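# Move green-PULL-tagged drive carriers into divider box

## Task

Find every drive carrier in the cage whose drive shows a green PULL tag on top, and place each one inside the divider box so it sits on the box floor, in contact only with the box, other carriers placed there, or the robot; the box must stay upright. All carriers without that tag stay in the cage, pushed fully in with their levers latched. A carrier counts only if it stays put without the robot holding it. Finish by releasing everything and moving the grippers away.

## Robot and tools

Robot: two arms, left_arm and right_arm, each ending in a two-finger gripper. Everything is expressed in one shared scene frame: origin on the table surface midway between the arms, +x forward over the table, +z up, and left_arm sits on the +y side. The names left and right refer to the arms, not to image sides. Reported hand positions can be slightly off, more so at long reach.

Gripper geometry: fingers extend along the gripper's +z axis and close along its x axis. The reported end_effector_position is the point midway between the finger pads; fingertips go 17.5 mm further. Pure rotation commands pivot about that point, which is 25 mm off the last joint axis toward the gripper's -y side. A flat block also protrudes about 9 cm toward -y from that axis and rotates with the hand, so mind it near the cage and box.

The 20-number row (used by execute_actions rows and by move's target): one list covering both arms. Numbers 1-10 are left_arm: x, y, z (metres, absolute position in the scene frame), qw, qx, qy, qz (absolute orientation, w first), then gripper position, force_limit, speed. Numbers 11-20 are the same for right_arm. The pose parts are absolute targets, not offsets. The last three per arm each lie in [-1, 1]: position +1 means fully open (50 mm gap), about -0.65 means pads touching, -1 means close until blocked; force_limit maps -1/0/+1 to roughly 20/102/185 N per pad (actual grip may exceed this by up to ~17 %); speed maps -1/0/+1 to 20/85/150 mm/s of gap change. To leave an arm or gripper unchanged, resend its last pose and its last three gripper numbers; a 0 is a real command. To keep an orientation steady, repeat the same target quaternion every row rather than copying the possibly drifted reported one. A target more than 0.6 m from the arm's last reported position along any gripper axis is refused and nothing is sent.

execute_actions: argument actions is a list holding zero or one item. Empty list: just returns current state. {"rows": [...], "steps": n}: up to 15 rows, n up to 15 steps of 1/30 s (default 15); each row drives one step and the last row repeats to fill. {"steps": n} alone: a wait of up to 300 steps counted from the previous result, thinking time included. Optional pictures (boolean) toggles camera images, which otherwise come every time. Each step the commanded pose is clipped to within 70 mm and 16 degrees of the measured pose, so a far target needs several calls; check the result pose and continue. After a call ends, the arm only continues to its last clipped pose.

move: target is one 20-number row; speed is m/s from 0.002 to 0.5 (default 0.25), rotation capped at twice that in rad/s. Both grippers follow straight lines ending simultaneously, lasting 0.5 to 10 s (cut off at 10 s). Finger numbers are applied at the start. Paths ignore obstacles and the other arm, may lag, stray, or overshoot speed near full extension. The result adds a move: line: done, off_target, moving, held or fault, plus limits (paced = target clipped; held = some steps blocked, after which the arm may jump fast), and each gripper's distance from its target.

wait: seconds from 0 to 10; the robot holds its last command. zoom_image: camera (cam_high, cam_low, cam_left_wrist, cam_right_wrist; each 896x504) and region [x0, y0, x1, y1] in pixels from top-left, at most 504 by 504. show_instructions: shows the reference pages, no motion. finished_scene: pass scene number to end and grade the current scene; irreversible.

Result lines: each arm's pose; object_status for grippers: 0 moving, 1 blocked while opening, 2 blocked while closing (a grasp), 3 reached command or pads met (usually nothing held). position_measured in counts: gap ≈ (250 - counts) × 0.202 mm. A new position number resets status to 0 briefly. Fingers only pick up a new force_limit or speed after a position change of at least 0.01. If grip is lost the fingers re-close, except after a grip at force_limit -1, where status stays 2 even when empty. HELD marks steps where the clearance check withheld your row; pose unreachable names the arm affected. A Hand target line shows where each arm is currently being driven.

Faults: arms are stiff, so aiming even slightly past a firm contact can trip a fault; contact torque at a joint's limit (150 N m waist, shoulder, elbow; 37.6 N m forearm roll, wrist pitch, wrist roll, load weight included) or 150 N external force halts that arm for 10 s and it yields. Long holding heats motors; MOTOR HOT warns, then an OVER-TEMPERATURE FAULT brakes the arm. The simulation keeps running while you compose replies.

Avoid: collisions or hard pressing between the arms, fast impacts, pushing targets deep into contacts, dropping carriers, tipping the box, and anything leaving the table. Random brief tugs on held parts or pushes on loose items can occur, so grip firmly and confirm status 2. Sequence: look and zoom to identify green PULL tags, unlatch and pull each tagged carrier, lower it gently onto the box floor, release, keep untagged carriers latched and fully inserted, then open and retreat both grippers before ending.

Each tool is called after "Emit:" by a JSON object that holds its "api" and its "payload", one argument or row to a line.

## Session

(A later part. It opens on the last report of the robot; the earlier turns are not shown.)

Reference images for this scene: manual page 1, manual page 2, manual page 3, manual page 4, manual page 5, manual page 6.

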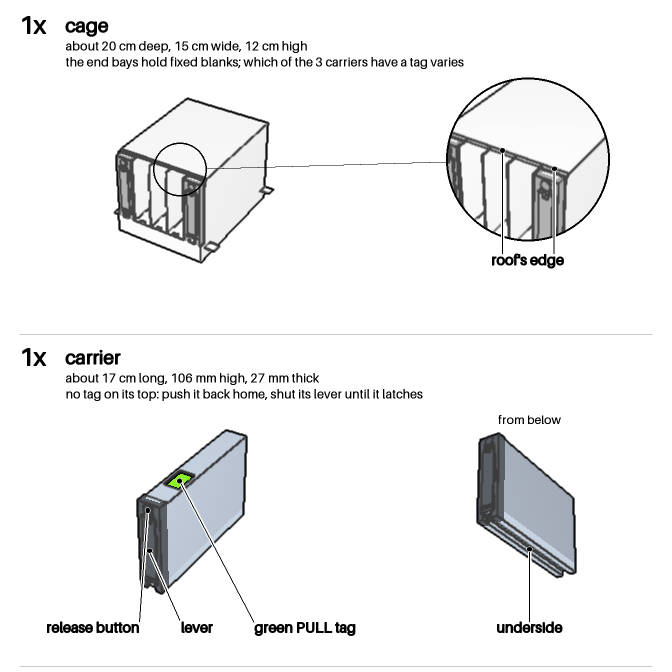

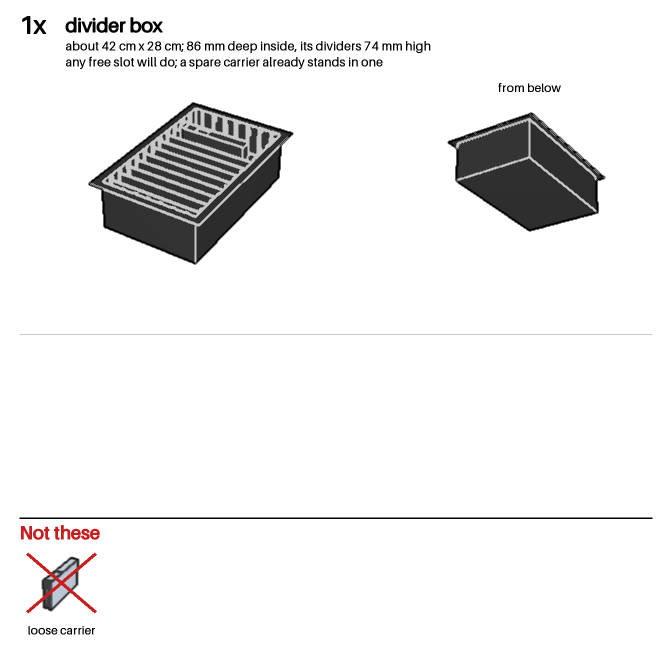

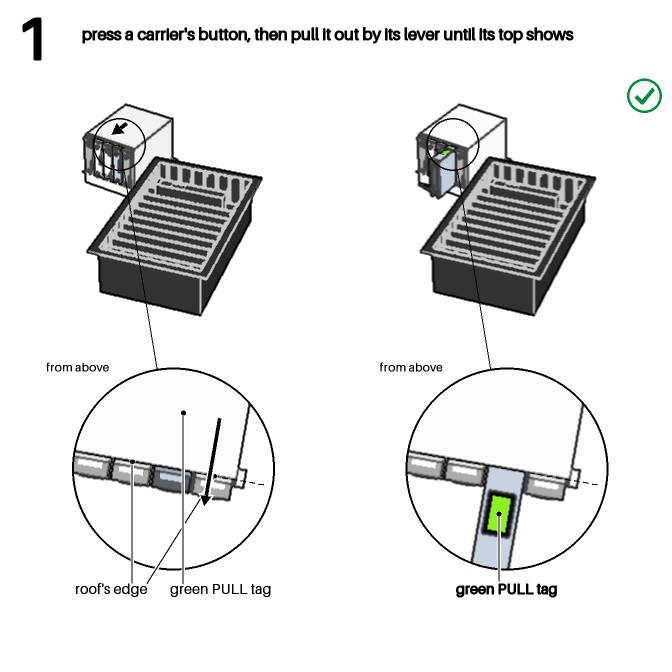

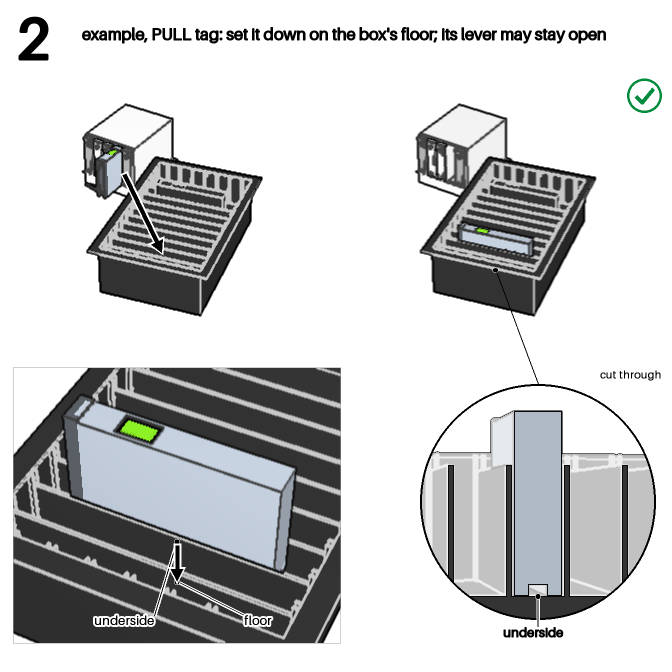

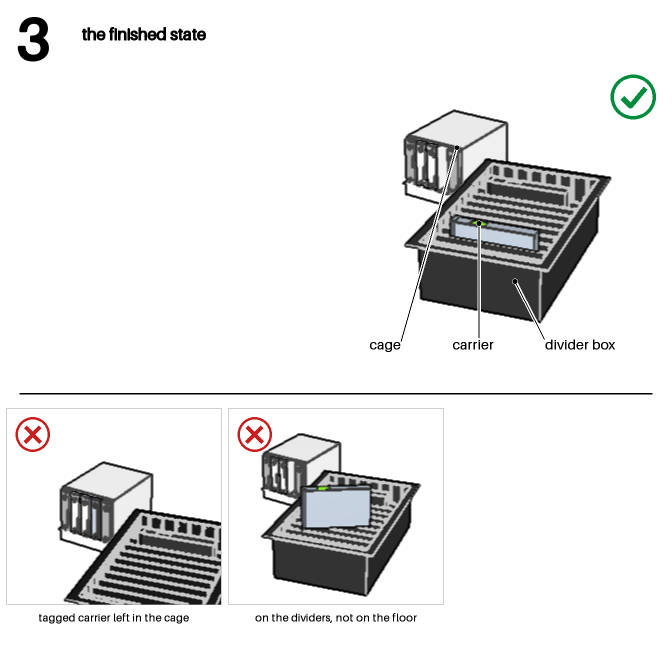

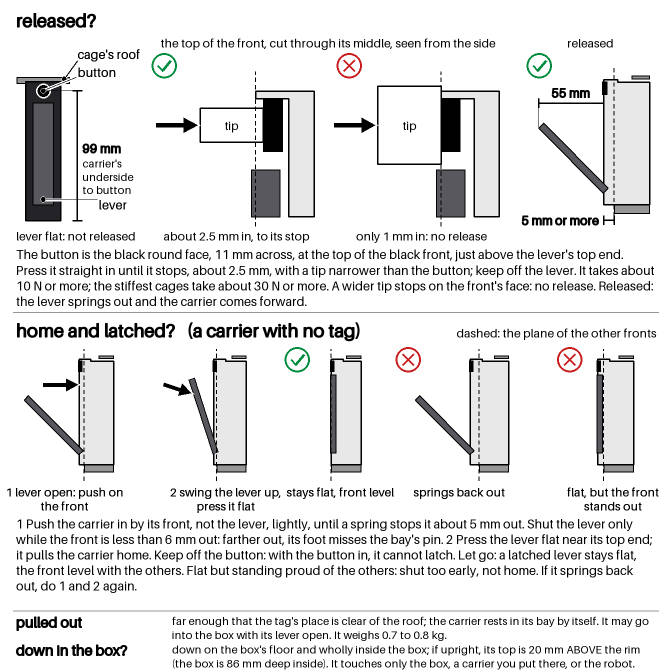

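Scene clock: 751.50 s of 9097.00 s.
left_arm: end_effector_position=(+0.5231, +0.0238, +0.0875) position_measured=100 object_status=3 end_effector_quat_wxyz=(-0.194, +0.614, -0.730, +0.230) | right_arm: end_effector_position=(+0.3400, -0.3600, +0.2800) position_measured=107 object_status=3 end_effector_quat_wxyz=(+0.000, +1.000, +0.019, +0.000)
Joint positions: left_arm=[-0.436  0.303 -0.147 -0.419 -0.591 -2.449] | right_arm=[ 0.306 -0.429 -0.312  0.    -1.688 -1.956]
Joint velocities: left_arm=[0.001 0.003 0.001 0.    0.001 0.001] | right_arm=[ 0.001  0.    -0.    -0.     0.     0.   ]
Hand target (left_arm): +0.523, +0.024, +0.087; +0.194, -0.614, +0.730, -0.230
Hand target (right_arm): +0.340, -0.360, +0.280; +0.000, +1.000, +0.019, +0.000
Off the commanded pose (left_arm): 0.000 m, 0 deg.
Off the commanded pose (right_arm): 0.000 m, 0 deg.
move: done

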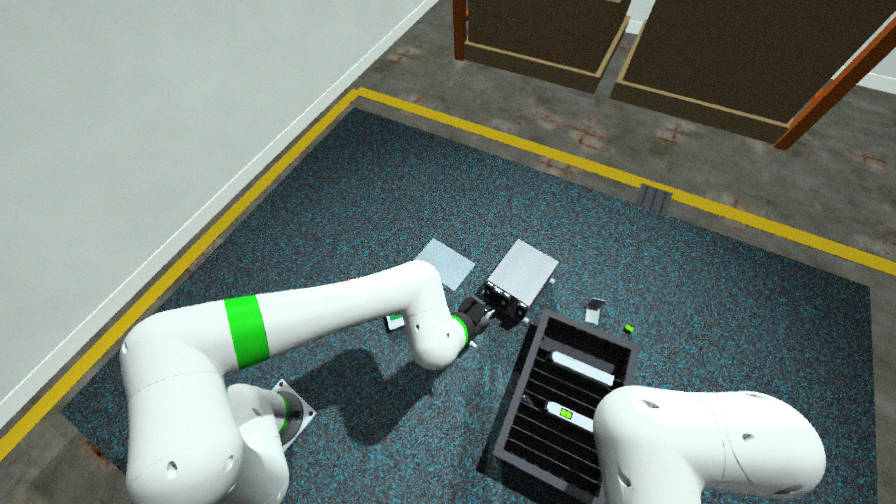

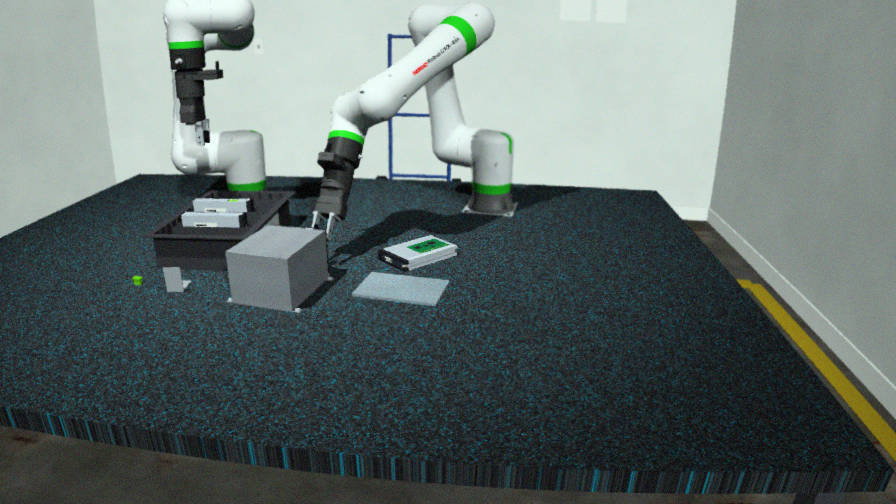

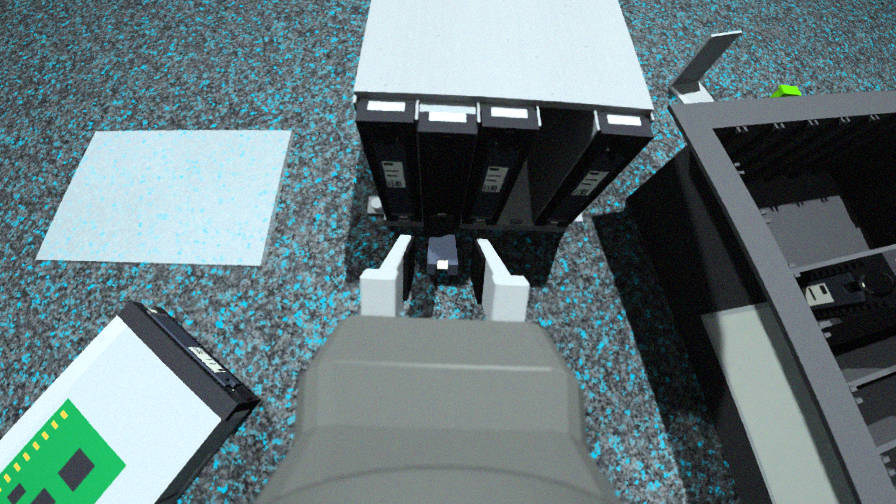

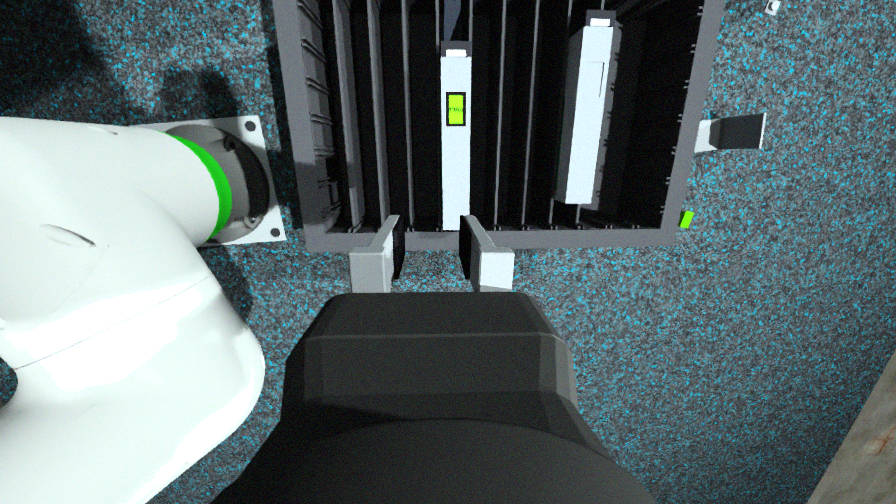

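Emit:
{"api": "move", "payload": {
  "target": [0.5336,0.0225,0.0724,0.1938,-0.6145,0.7298,-0.2301,0.35,-0.5,1, 0.34,-0.36,0.28,0,0.9998,0.0192,0,0.3,-0.4,-0.2],
  "speed": 0.025
}}

Emit:
{"api": "move", "payload": {
  "target": [0.5336,0.0225,0.0724,0.1938,-0.6145,0.7298,-0.2301,-1,-0.25,0.5, 0.34,-0.36,0.28,0,0.9998,0.0192,0,0.3,-0.4,-0.2],
  "speed": 0.025
}}

Emit:
{"api": "zoom_image", "payload": {
  "camera": "cam_left_wrist",
  "region": [340,120,560,300]
}}

Scene clock: 758.53 s of 9097.00 s.
left_arm: end_effector_position=(+0.5336, +0.0225, +0.0725) position_measured=100 object_status=3 end_effector_quat_wxyz=(-0.194, +0.614, -0.730, +0.230) | right_arm: end_effector_position=(+0.3400, -0.3600, +0.2800) position_measured=107 object_status=3 end_effector_quat_wxyz=(+0.000, +1.000, +0.019, +0.000)
Joint positions: left_arm=[-0.428  0.341 -0.133 -0.428 -0.565 -2.442] | right_arm=[ 0.306 -0.429 -0.312  0.    -1.688 -1.956]
Joint velocities: left_arm=[ 0.001  0.002  0.001 -0.001  0.002 -0.001] | right_arm=[-0.  0.  0.  0. -0.  0.]
Hand target (left_arm): +0.534, +0.022, +0.072; +0.194, -0.614, +0.730, -0.230
Hand target (right_arm): +0.340, -0.360, +0.280; +0.000, +1.000, +0.019, +0.000
Off the commanded pose (left_arm): 0.000 m, 0 deg.
Off the commanded pose (right_arm): 0.000 m, 0 deg.
After step 90, 3.03 s passed at rest.
move: done

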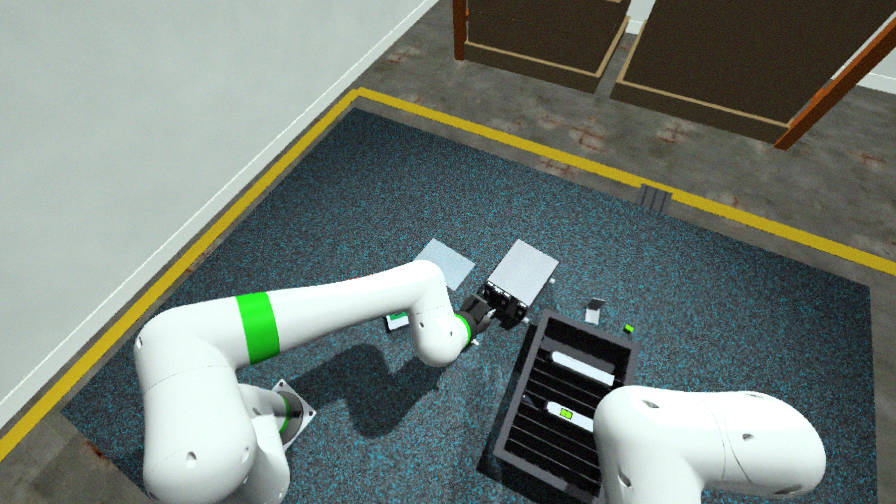

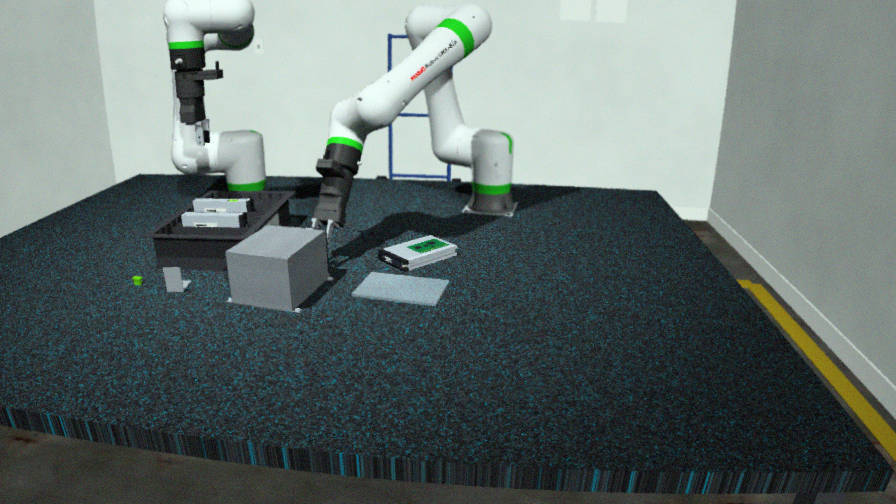

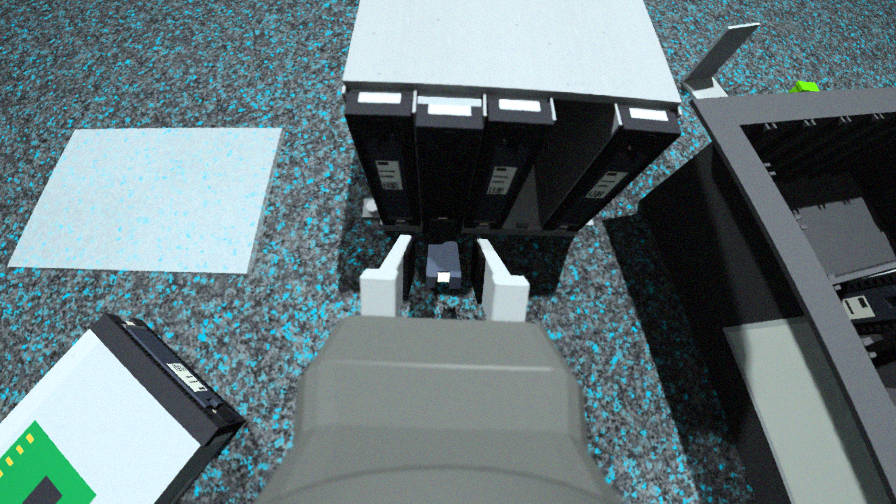

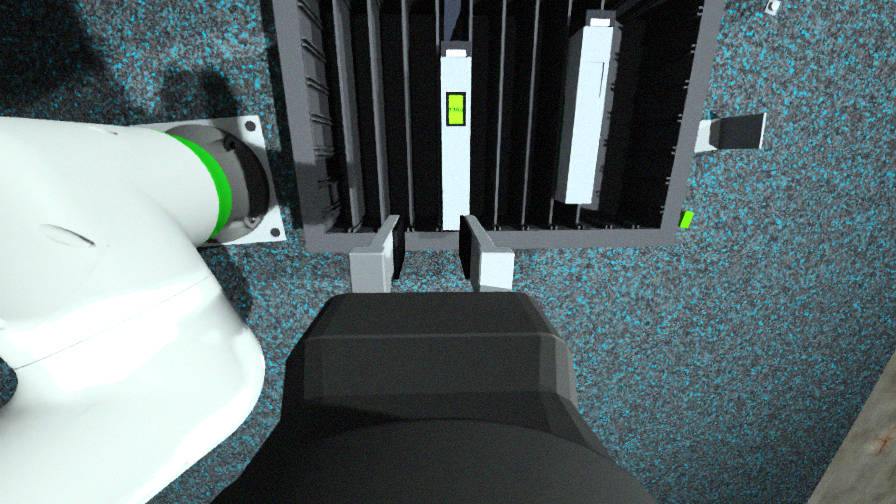

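Scene clock: 759.23 s of 9097.00 s.
left_arm: end_effector_position=(+0.5336, +0.0225, +0.0724) position_measured=175 object_status=2 end_effector_quat_wxyz=(-0.194, +0.614, -0.730, +0.230) | right_arm: end_effector_position=(+0.3400, -0.3600, +0.2800) position_measured=107 object_status=3 end_effector_quat_wxyz=(+0.000, +1.000, +0.019, +0.000)
Joint positions: left_arm=[-0.428  0.341 -0.133 -0.428 -0.564 -2.442] | right_arm=[ 0.306 -0.429 -0.312  0.    -1.688 -1.956]
Joint velocities: left_arm=[ 0.001 -0.     0.     0.     0.    -0.001] | right_arm=[-0. -0.  0.  0. -0. -0.]
Hand target (left_arm): +0.534, +0.022, +0.072; +0.194, -0.614, +0.730, -0.230
Hand target (right_arm): +0.340, -0.360, +0.280; +0.000, +1.000, +0.019, +0.000
Off the commanded pose (left_arm): 0.000 m, 0 deg.
Off the commanded pose (right_arm): 0.000 m, 0 deg.
move: done

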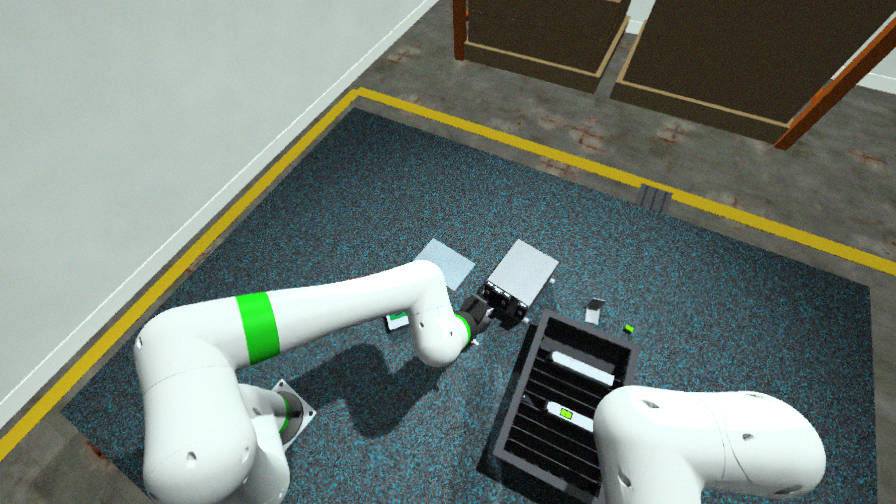

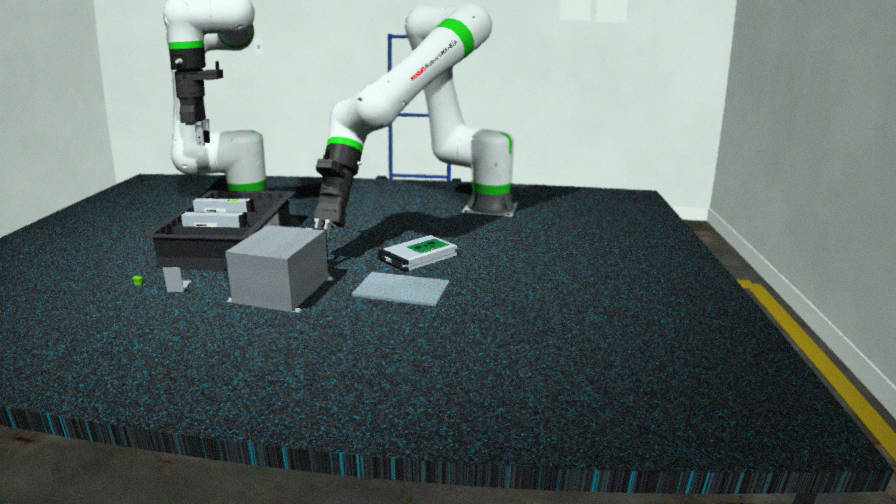

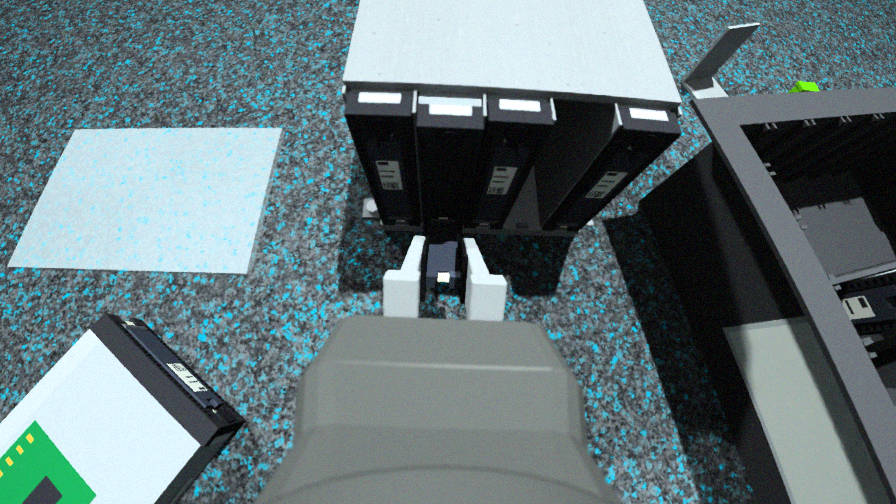

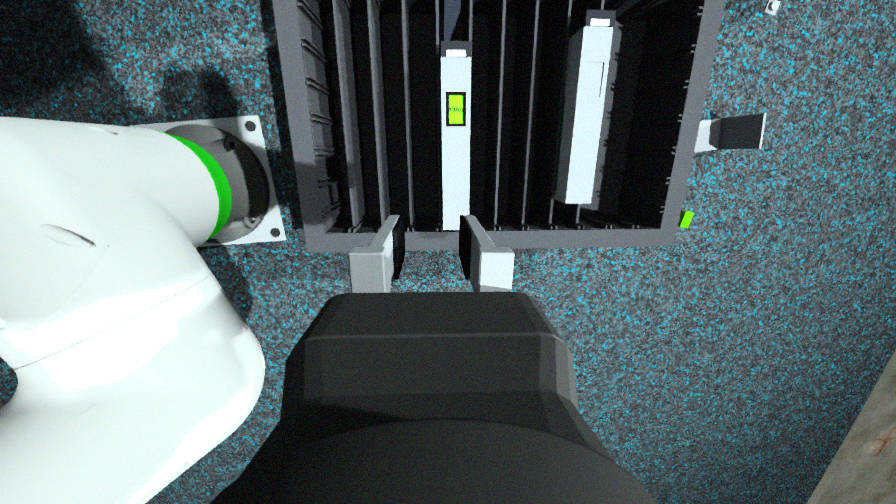

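Region (340, 120, 560, 300) of cam_left_wrist's 896x504 image, scaled by 2.291, with more detail than that image has; it fills the top 412 rows of this view, and the rest is white.

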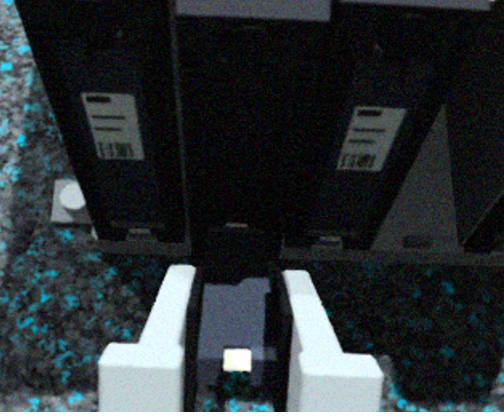

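Emit:
{"api": "move", "payload": {
  "target": [0.4597,0.0353,0.0724,0.1938,-0.6145,0.7298,-0.2301,-1,-0.25,0.5, 0.34,-0.36,0.28,0,0.9998,0.0192,0,0.3,-0.4,-0.2],
  "speed": 0.04
}}

Scene clock: 763.80 s of 9097.00 s.
left_arm: end_effector_position=(+0.4598, +0.0354, +0.0724) position_measured=175 object_status=2 end_effector_quat_wxyz=(-0.194, +0.614, -0.730, +0.230) | right_arm: end_effector_position=(+0.3400, -0.3600, +0.2800) position_measured=107 object_status=3 end_effector_quat_wxyz=(+0.000, +1.000, +0.019, +0.000)
Joint positions: left_arm=[-0.505  0.214 -0.28  -0.501 -0.578 -2.314] | right_arm=[ 0.306 -0.429 -0.312  0.    -1.688 -1.956]
Joint velocities: left_arm=[-0.001 -0.002 -0.002 -0.002  0.     0.003] | right_arm=[-0. -0. -0. -0.  0. -0.]
Hand target (left_arm): +0.460, +0.035, +0.072; +0.194, -0.614, +0.730, -0.230
Hand target (right_arm): +0.340, -0.360, +0.280; +0.000, +1.000, +0.019, +0.000
Off the commanded pose (left_arm): 0.000 m, 0 deg.
Off the commanded pose (right_arm): 0.000 m, 0 deg.
move: done

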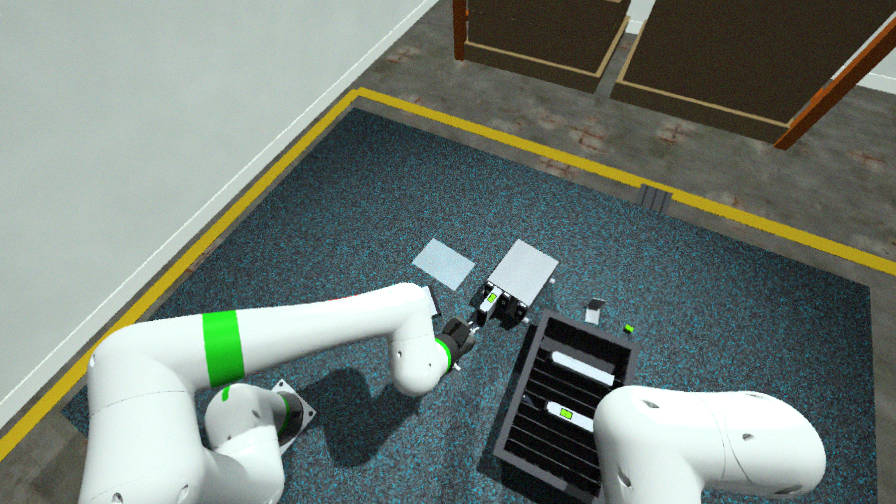

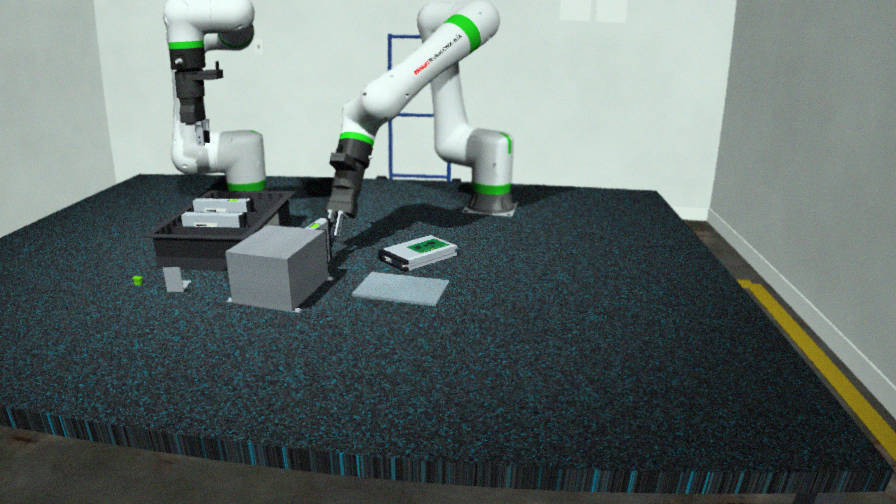

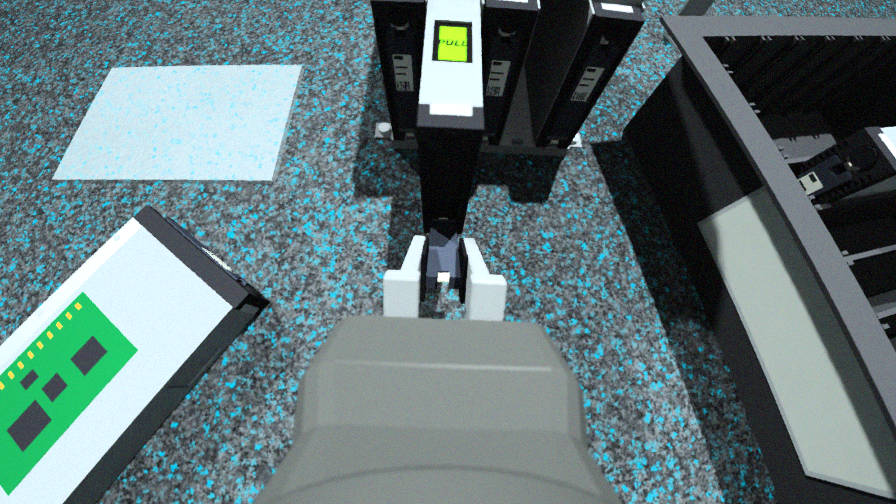

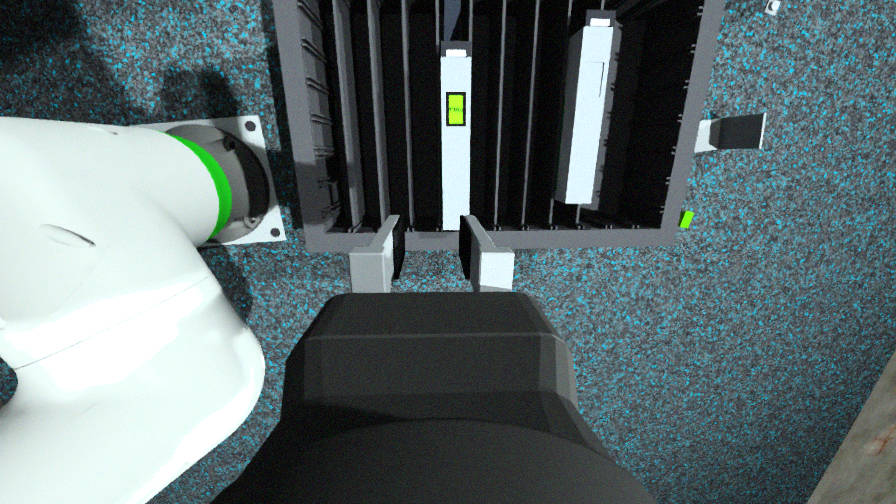

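Emit:
{"api": "move", "payload": {
  "target": [0.4104,0.0438,0.0724,0.1938,-0.6145,0.7298,-0.2301,-1,-0.25,0.5, 0.34,-0.36,0.28,0,0.9998,0.0192,0,0.3,-0.4,-0.2],
  "speed": 0.04
}}

Scene clock: 769.17 s of 9097.00 s.
left_arm: end_effector_position=(+0.4105, +0.0438, +0.0724) position_measured=175 object_status=2 end_effector_quat_wxyz=(-0.194, +0.614, -0.730, +0.230) | right_arm: end_effector_position=(+0.3400, -0.3600, +0.2800) position_measured=107 object_status=3 end_effector_quat_wxyz=(+0.000, +1.000, +0.019, +0.000)
Joint positions: left_arm=[-0.57   0.132 -0.366 -0.547 -0.603 -2.221] | right_arm=[ 0.306 -0.429 -0.312  0.    -1.688 -1.956]
Joint velocities: left_arm=[-0.002 -0.002 -0.002 -0.002 -0.001  0.002] | right_arm=[-0.001  0.001  0.    -0.    -0.     0.   ]
Hand target (left_arm): +0.410, +0.044, +0.072; +0.194, -0.614, +0.730, -0.230
Hand target (right_arm): +0.340, -0.360, +0.280; +0.000, +1.000, +0.019, +0.000
Off the commanded pose (left_arm): 0.000 m, 0 deg.
Off the commanded pose (right_arm): 0.000 m, 0 deg.
After step 90, 0.80 s passed at rest.
move: done

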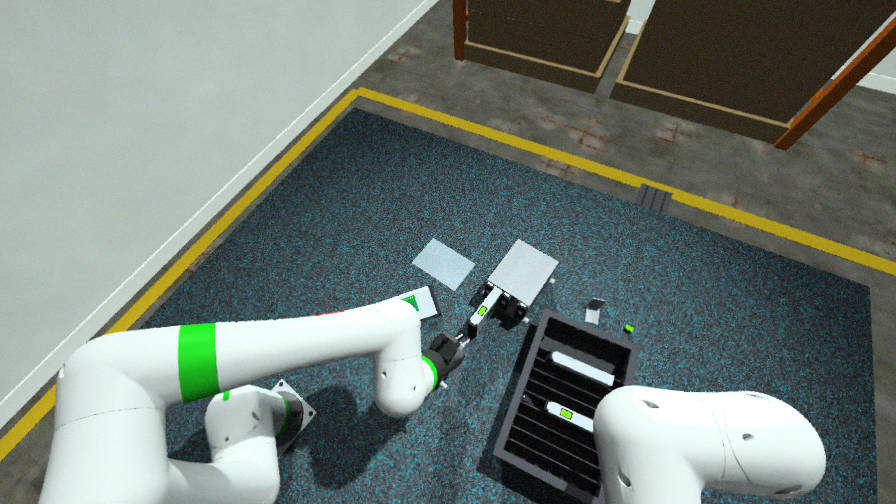

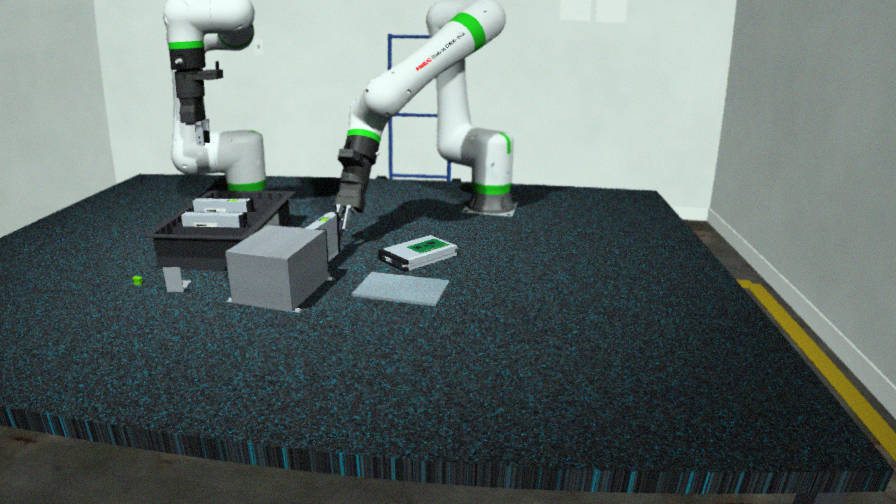

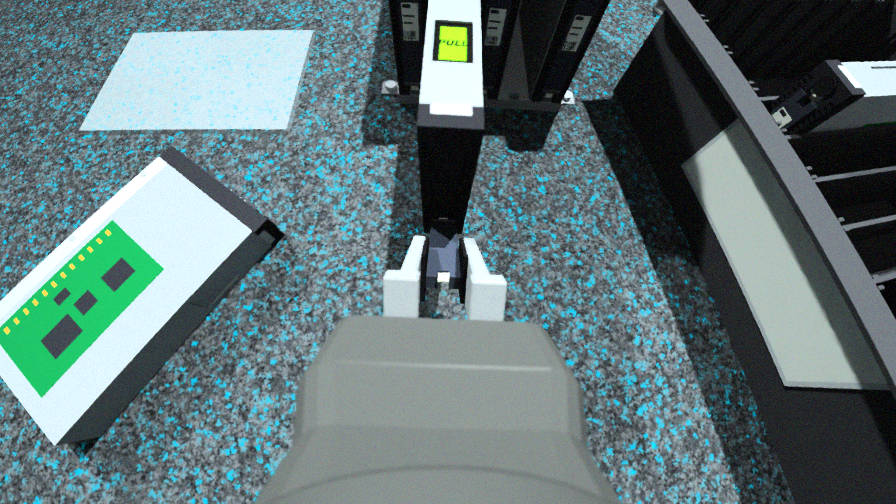

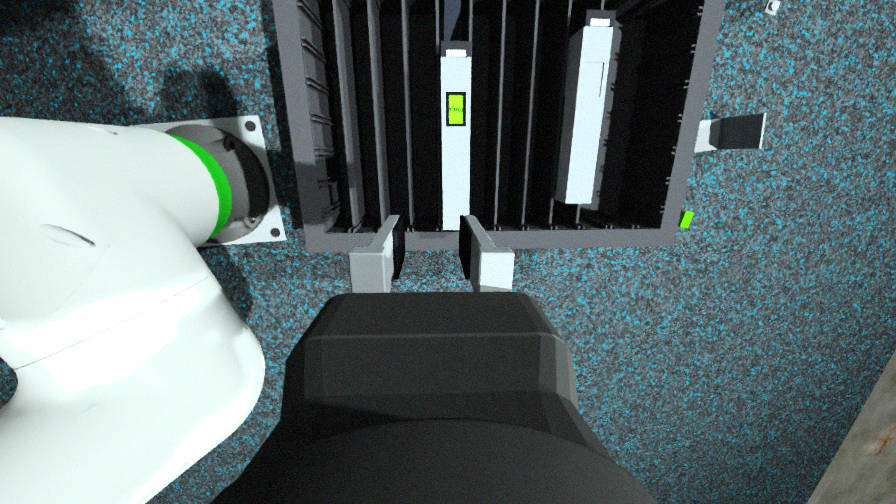

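Emit:
{"api": "move", "payload": {
  "target": [0.4104,0.0438,0.0724,0.1938,-0.6145,0.7298,-0.2301,-1,-0.25,0.5, 0.52,-0.05,0.23,0,0.7649,0.6441,0,0.6,-0.4,0.3],
  "speed": 0.2
}}

Emit:
{"api": "move", "payload": {
  "target": [0.4104,0.0438,0.0724,0.1938,-0.6145,0.7298,-0.2301,-1,-0.25,0.5, 0.5279,0.0245,0.19,0,0.7649,0.6441,0,0.6,-0.4,0.3],
  "speed": 0.07
}}

Scene clock: 785.00 s of 9097.00 s.
left_arm: end_effector_position=(+0.4104, +0.0438, +0.0724) position_measured=175 object_status=2 end_effector_quat_wxyz=(-0.194, +0.614, -0.730, +0.230) | right_arm: end_effector_position=(+0.5199, -0.0501, +0.2300) position_measured=63 object_status=3 end_effector_quat_wxyz=(+0.000, +0.765, +0.644, +0.000)
Joint positions: left_arm=[-0.57   0.132 -0.366 -0.547 -0.603 -2.221] | right_arm=[ 0.682  0.348  0.319  0.001 -1.542 -0.97 ]
Joint velocities: left_arm=[ 0.    -0.     0.     0.001  0.001 -0.001] | right_arm=[-0.     0.003  0.004 -0.    -0.002  0.003]
Hand target (left_arm): +0.410, +0.044, +0.072; +0.194, -0.614, +0.730, -0.230
Hand target (right_arm): +0.520, -0.050, +0.230; +0.000, +0.765, +0.644, +0.000
Off the commanded pose (left_arm): 0.000 m, 0 deg.
Off the commanded pose (right_arm): 0.000 m, 0 deg.
After step 90, 9.00 s passed at rest.
move: done

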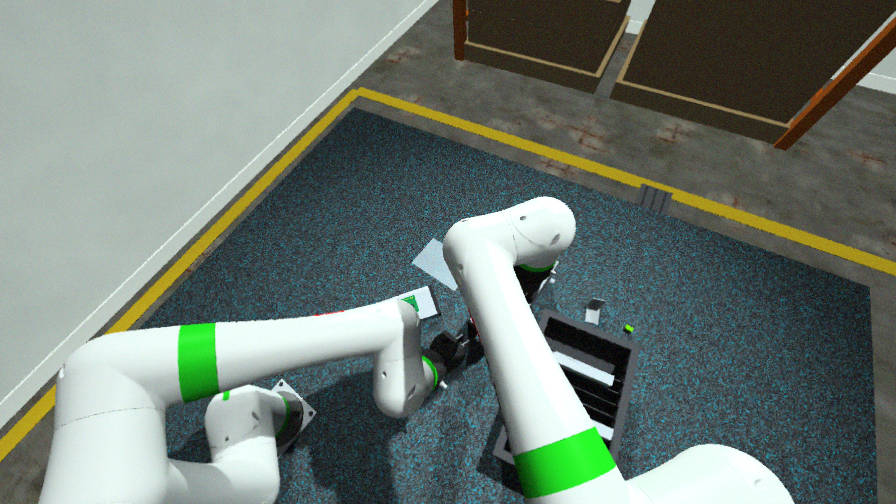

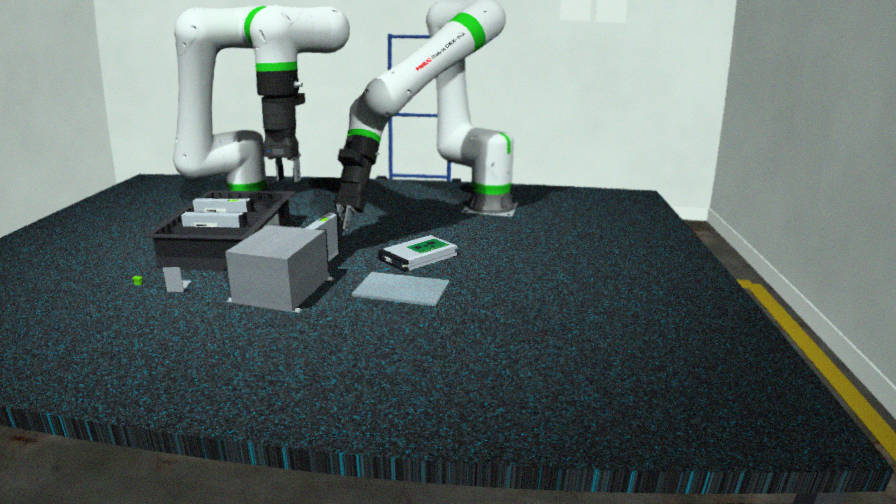

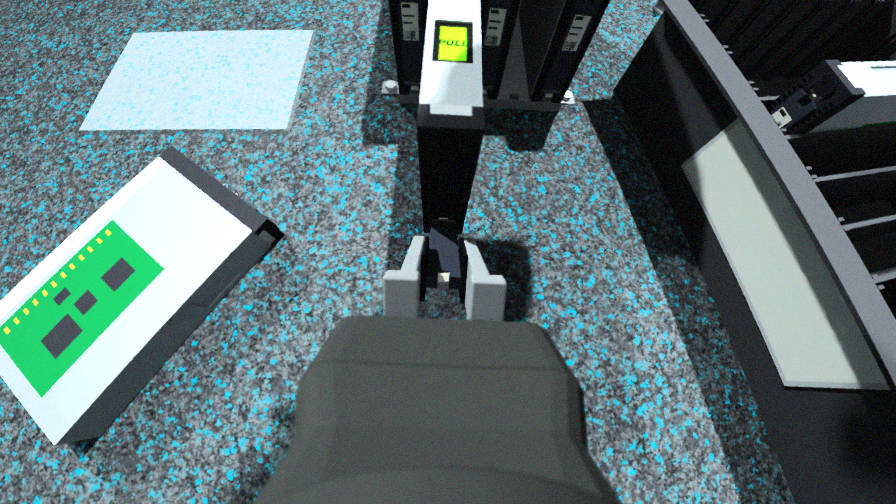

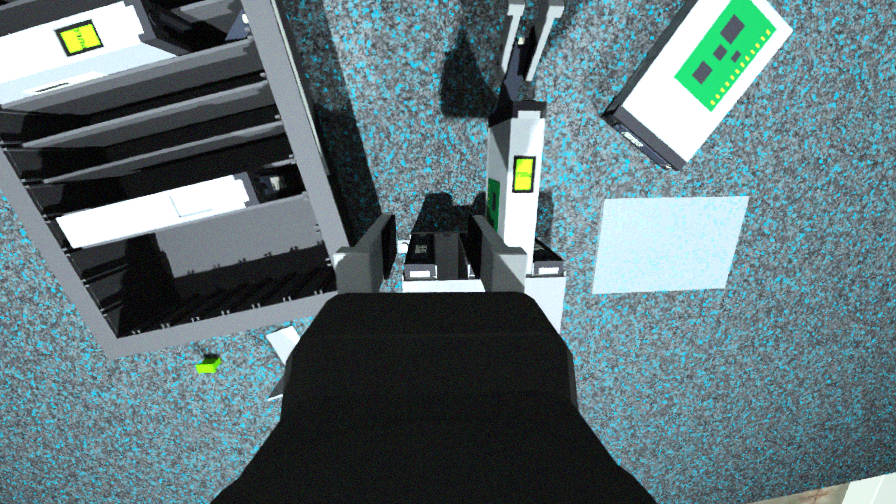

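Scene clock: 786.57 s of 9097.00 s.
left_arm: end_effector_position=(+0.4104, +0.0438, +0.0724) position_measured=175 object_status=2 end_effector_quat_wxyz=(-0.194, +0.614, -0.730, +0.230) | right_arm: end_effector_position=(+0.5279, +0.0244, +0.1900) position_measured=63 object_status=3 end_effector_quat_wxyz=(+0.000, +0.765, +0.644, +0.000)
Joint positions: left_arm=[-0.57   0.132 -0.366 -0.547 -0.603 -2.221] | right_arm=[ 0.755  0.487  0.419  0.    -1.503 -1.044]
Joint velocities: left_arm=[-0.002 -0.    -0.    -0.001  0.    -0.   ] | right_arm=[-0.     0.003  0.002  0.     0.    -0.001]
Hand target (left_arm): +0.410, +0.044, +0.072; +0.194, -0.614, +0.730, -0.230
Hand target (right_arm): +0.528, +0.024, +0.190; +0.000, +0.765, +0.644, +0.000
Off the commanded pose (left_arm): 0.000 m, 0 deg.
Off the commanded pose (right_arm): 0.000 m, 0 deg.
move: done

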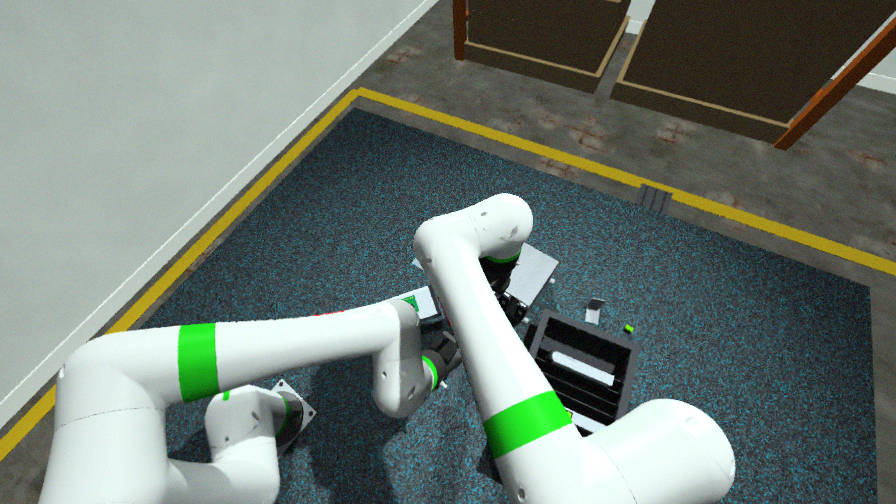

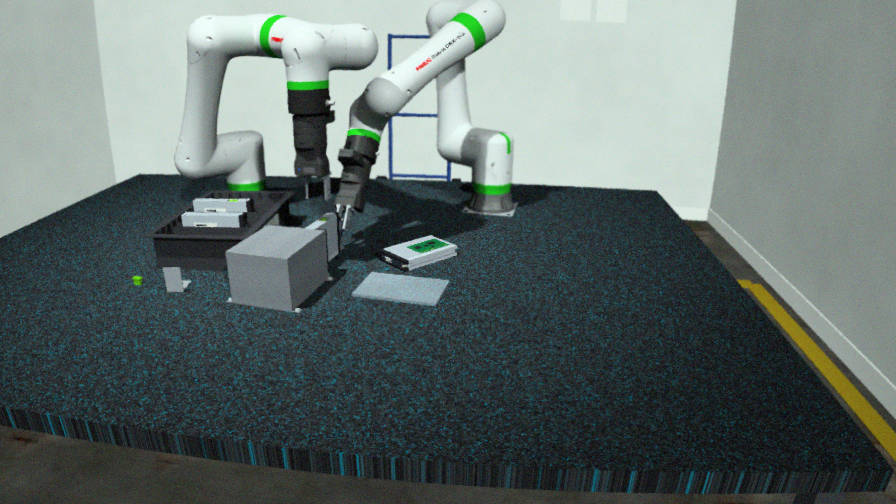

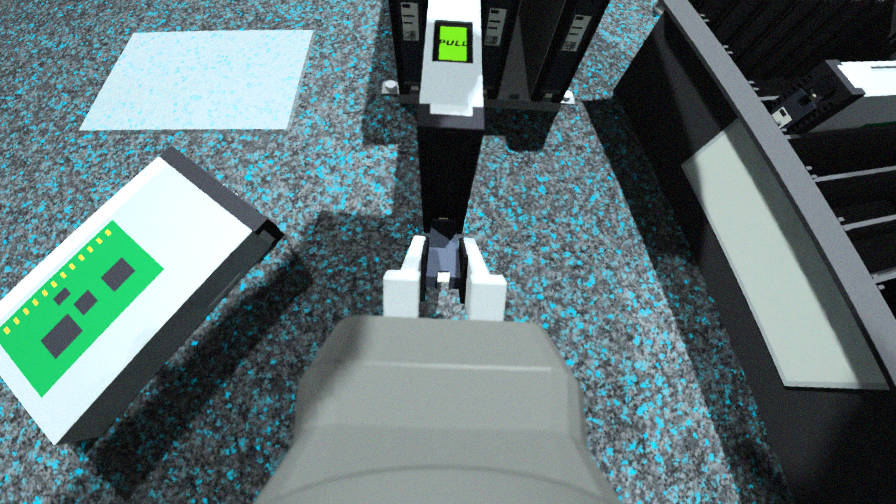

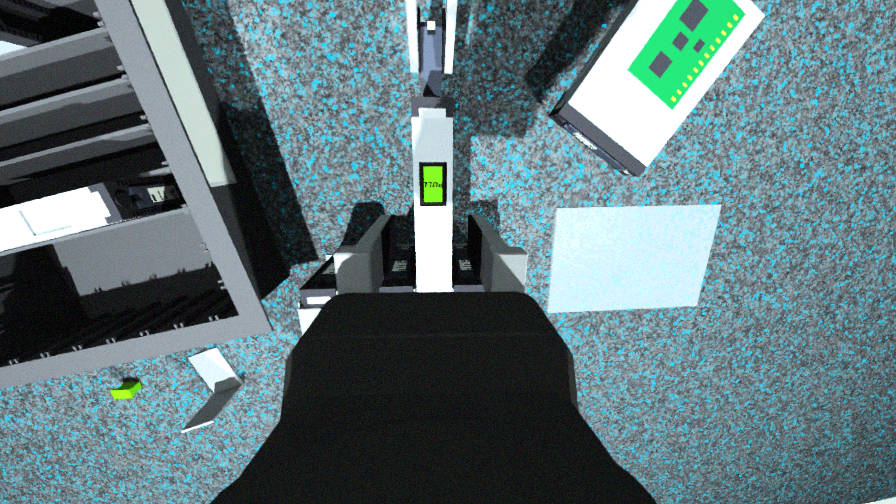

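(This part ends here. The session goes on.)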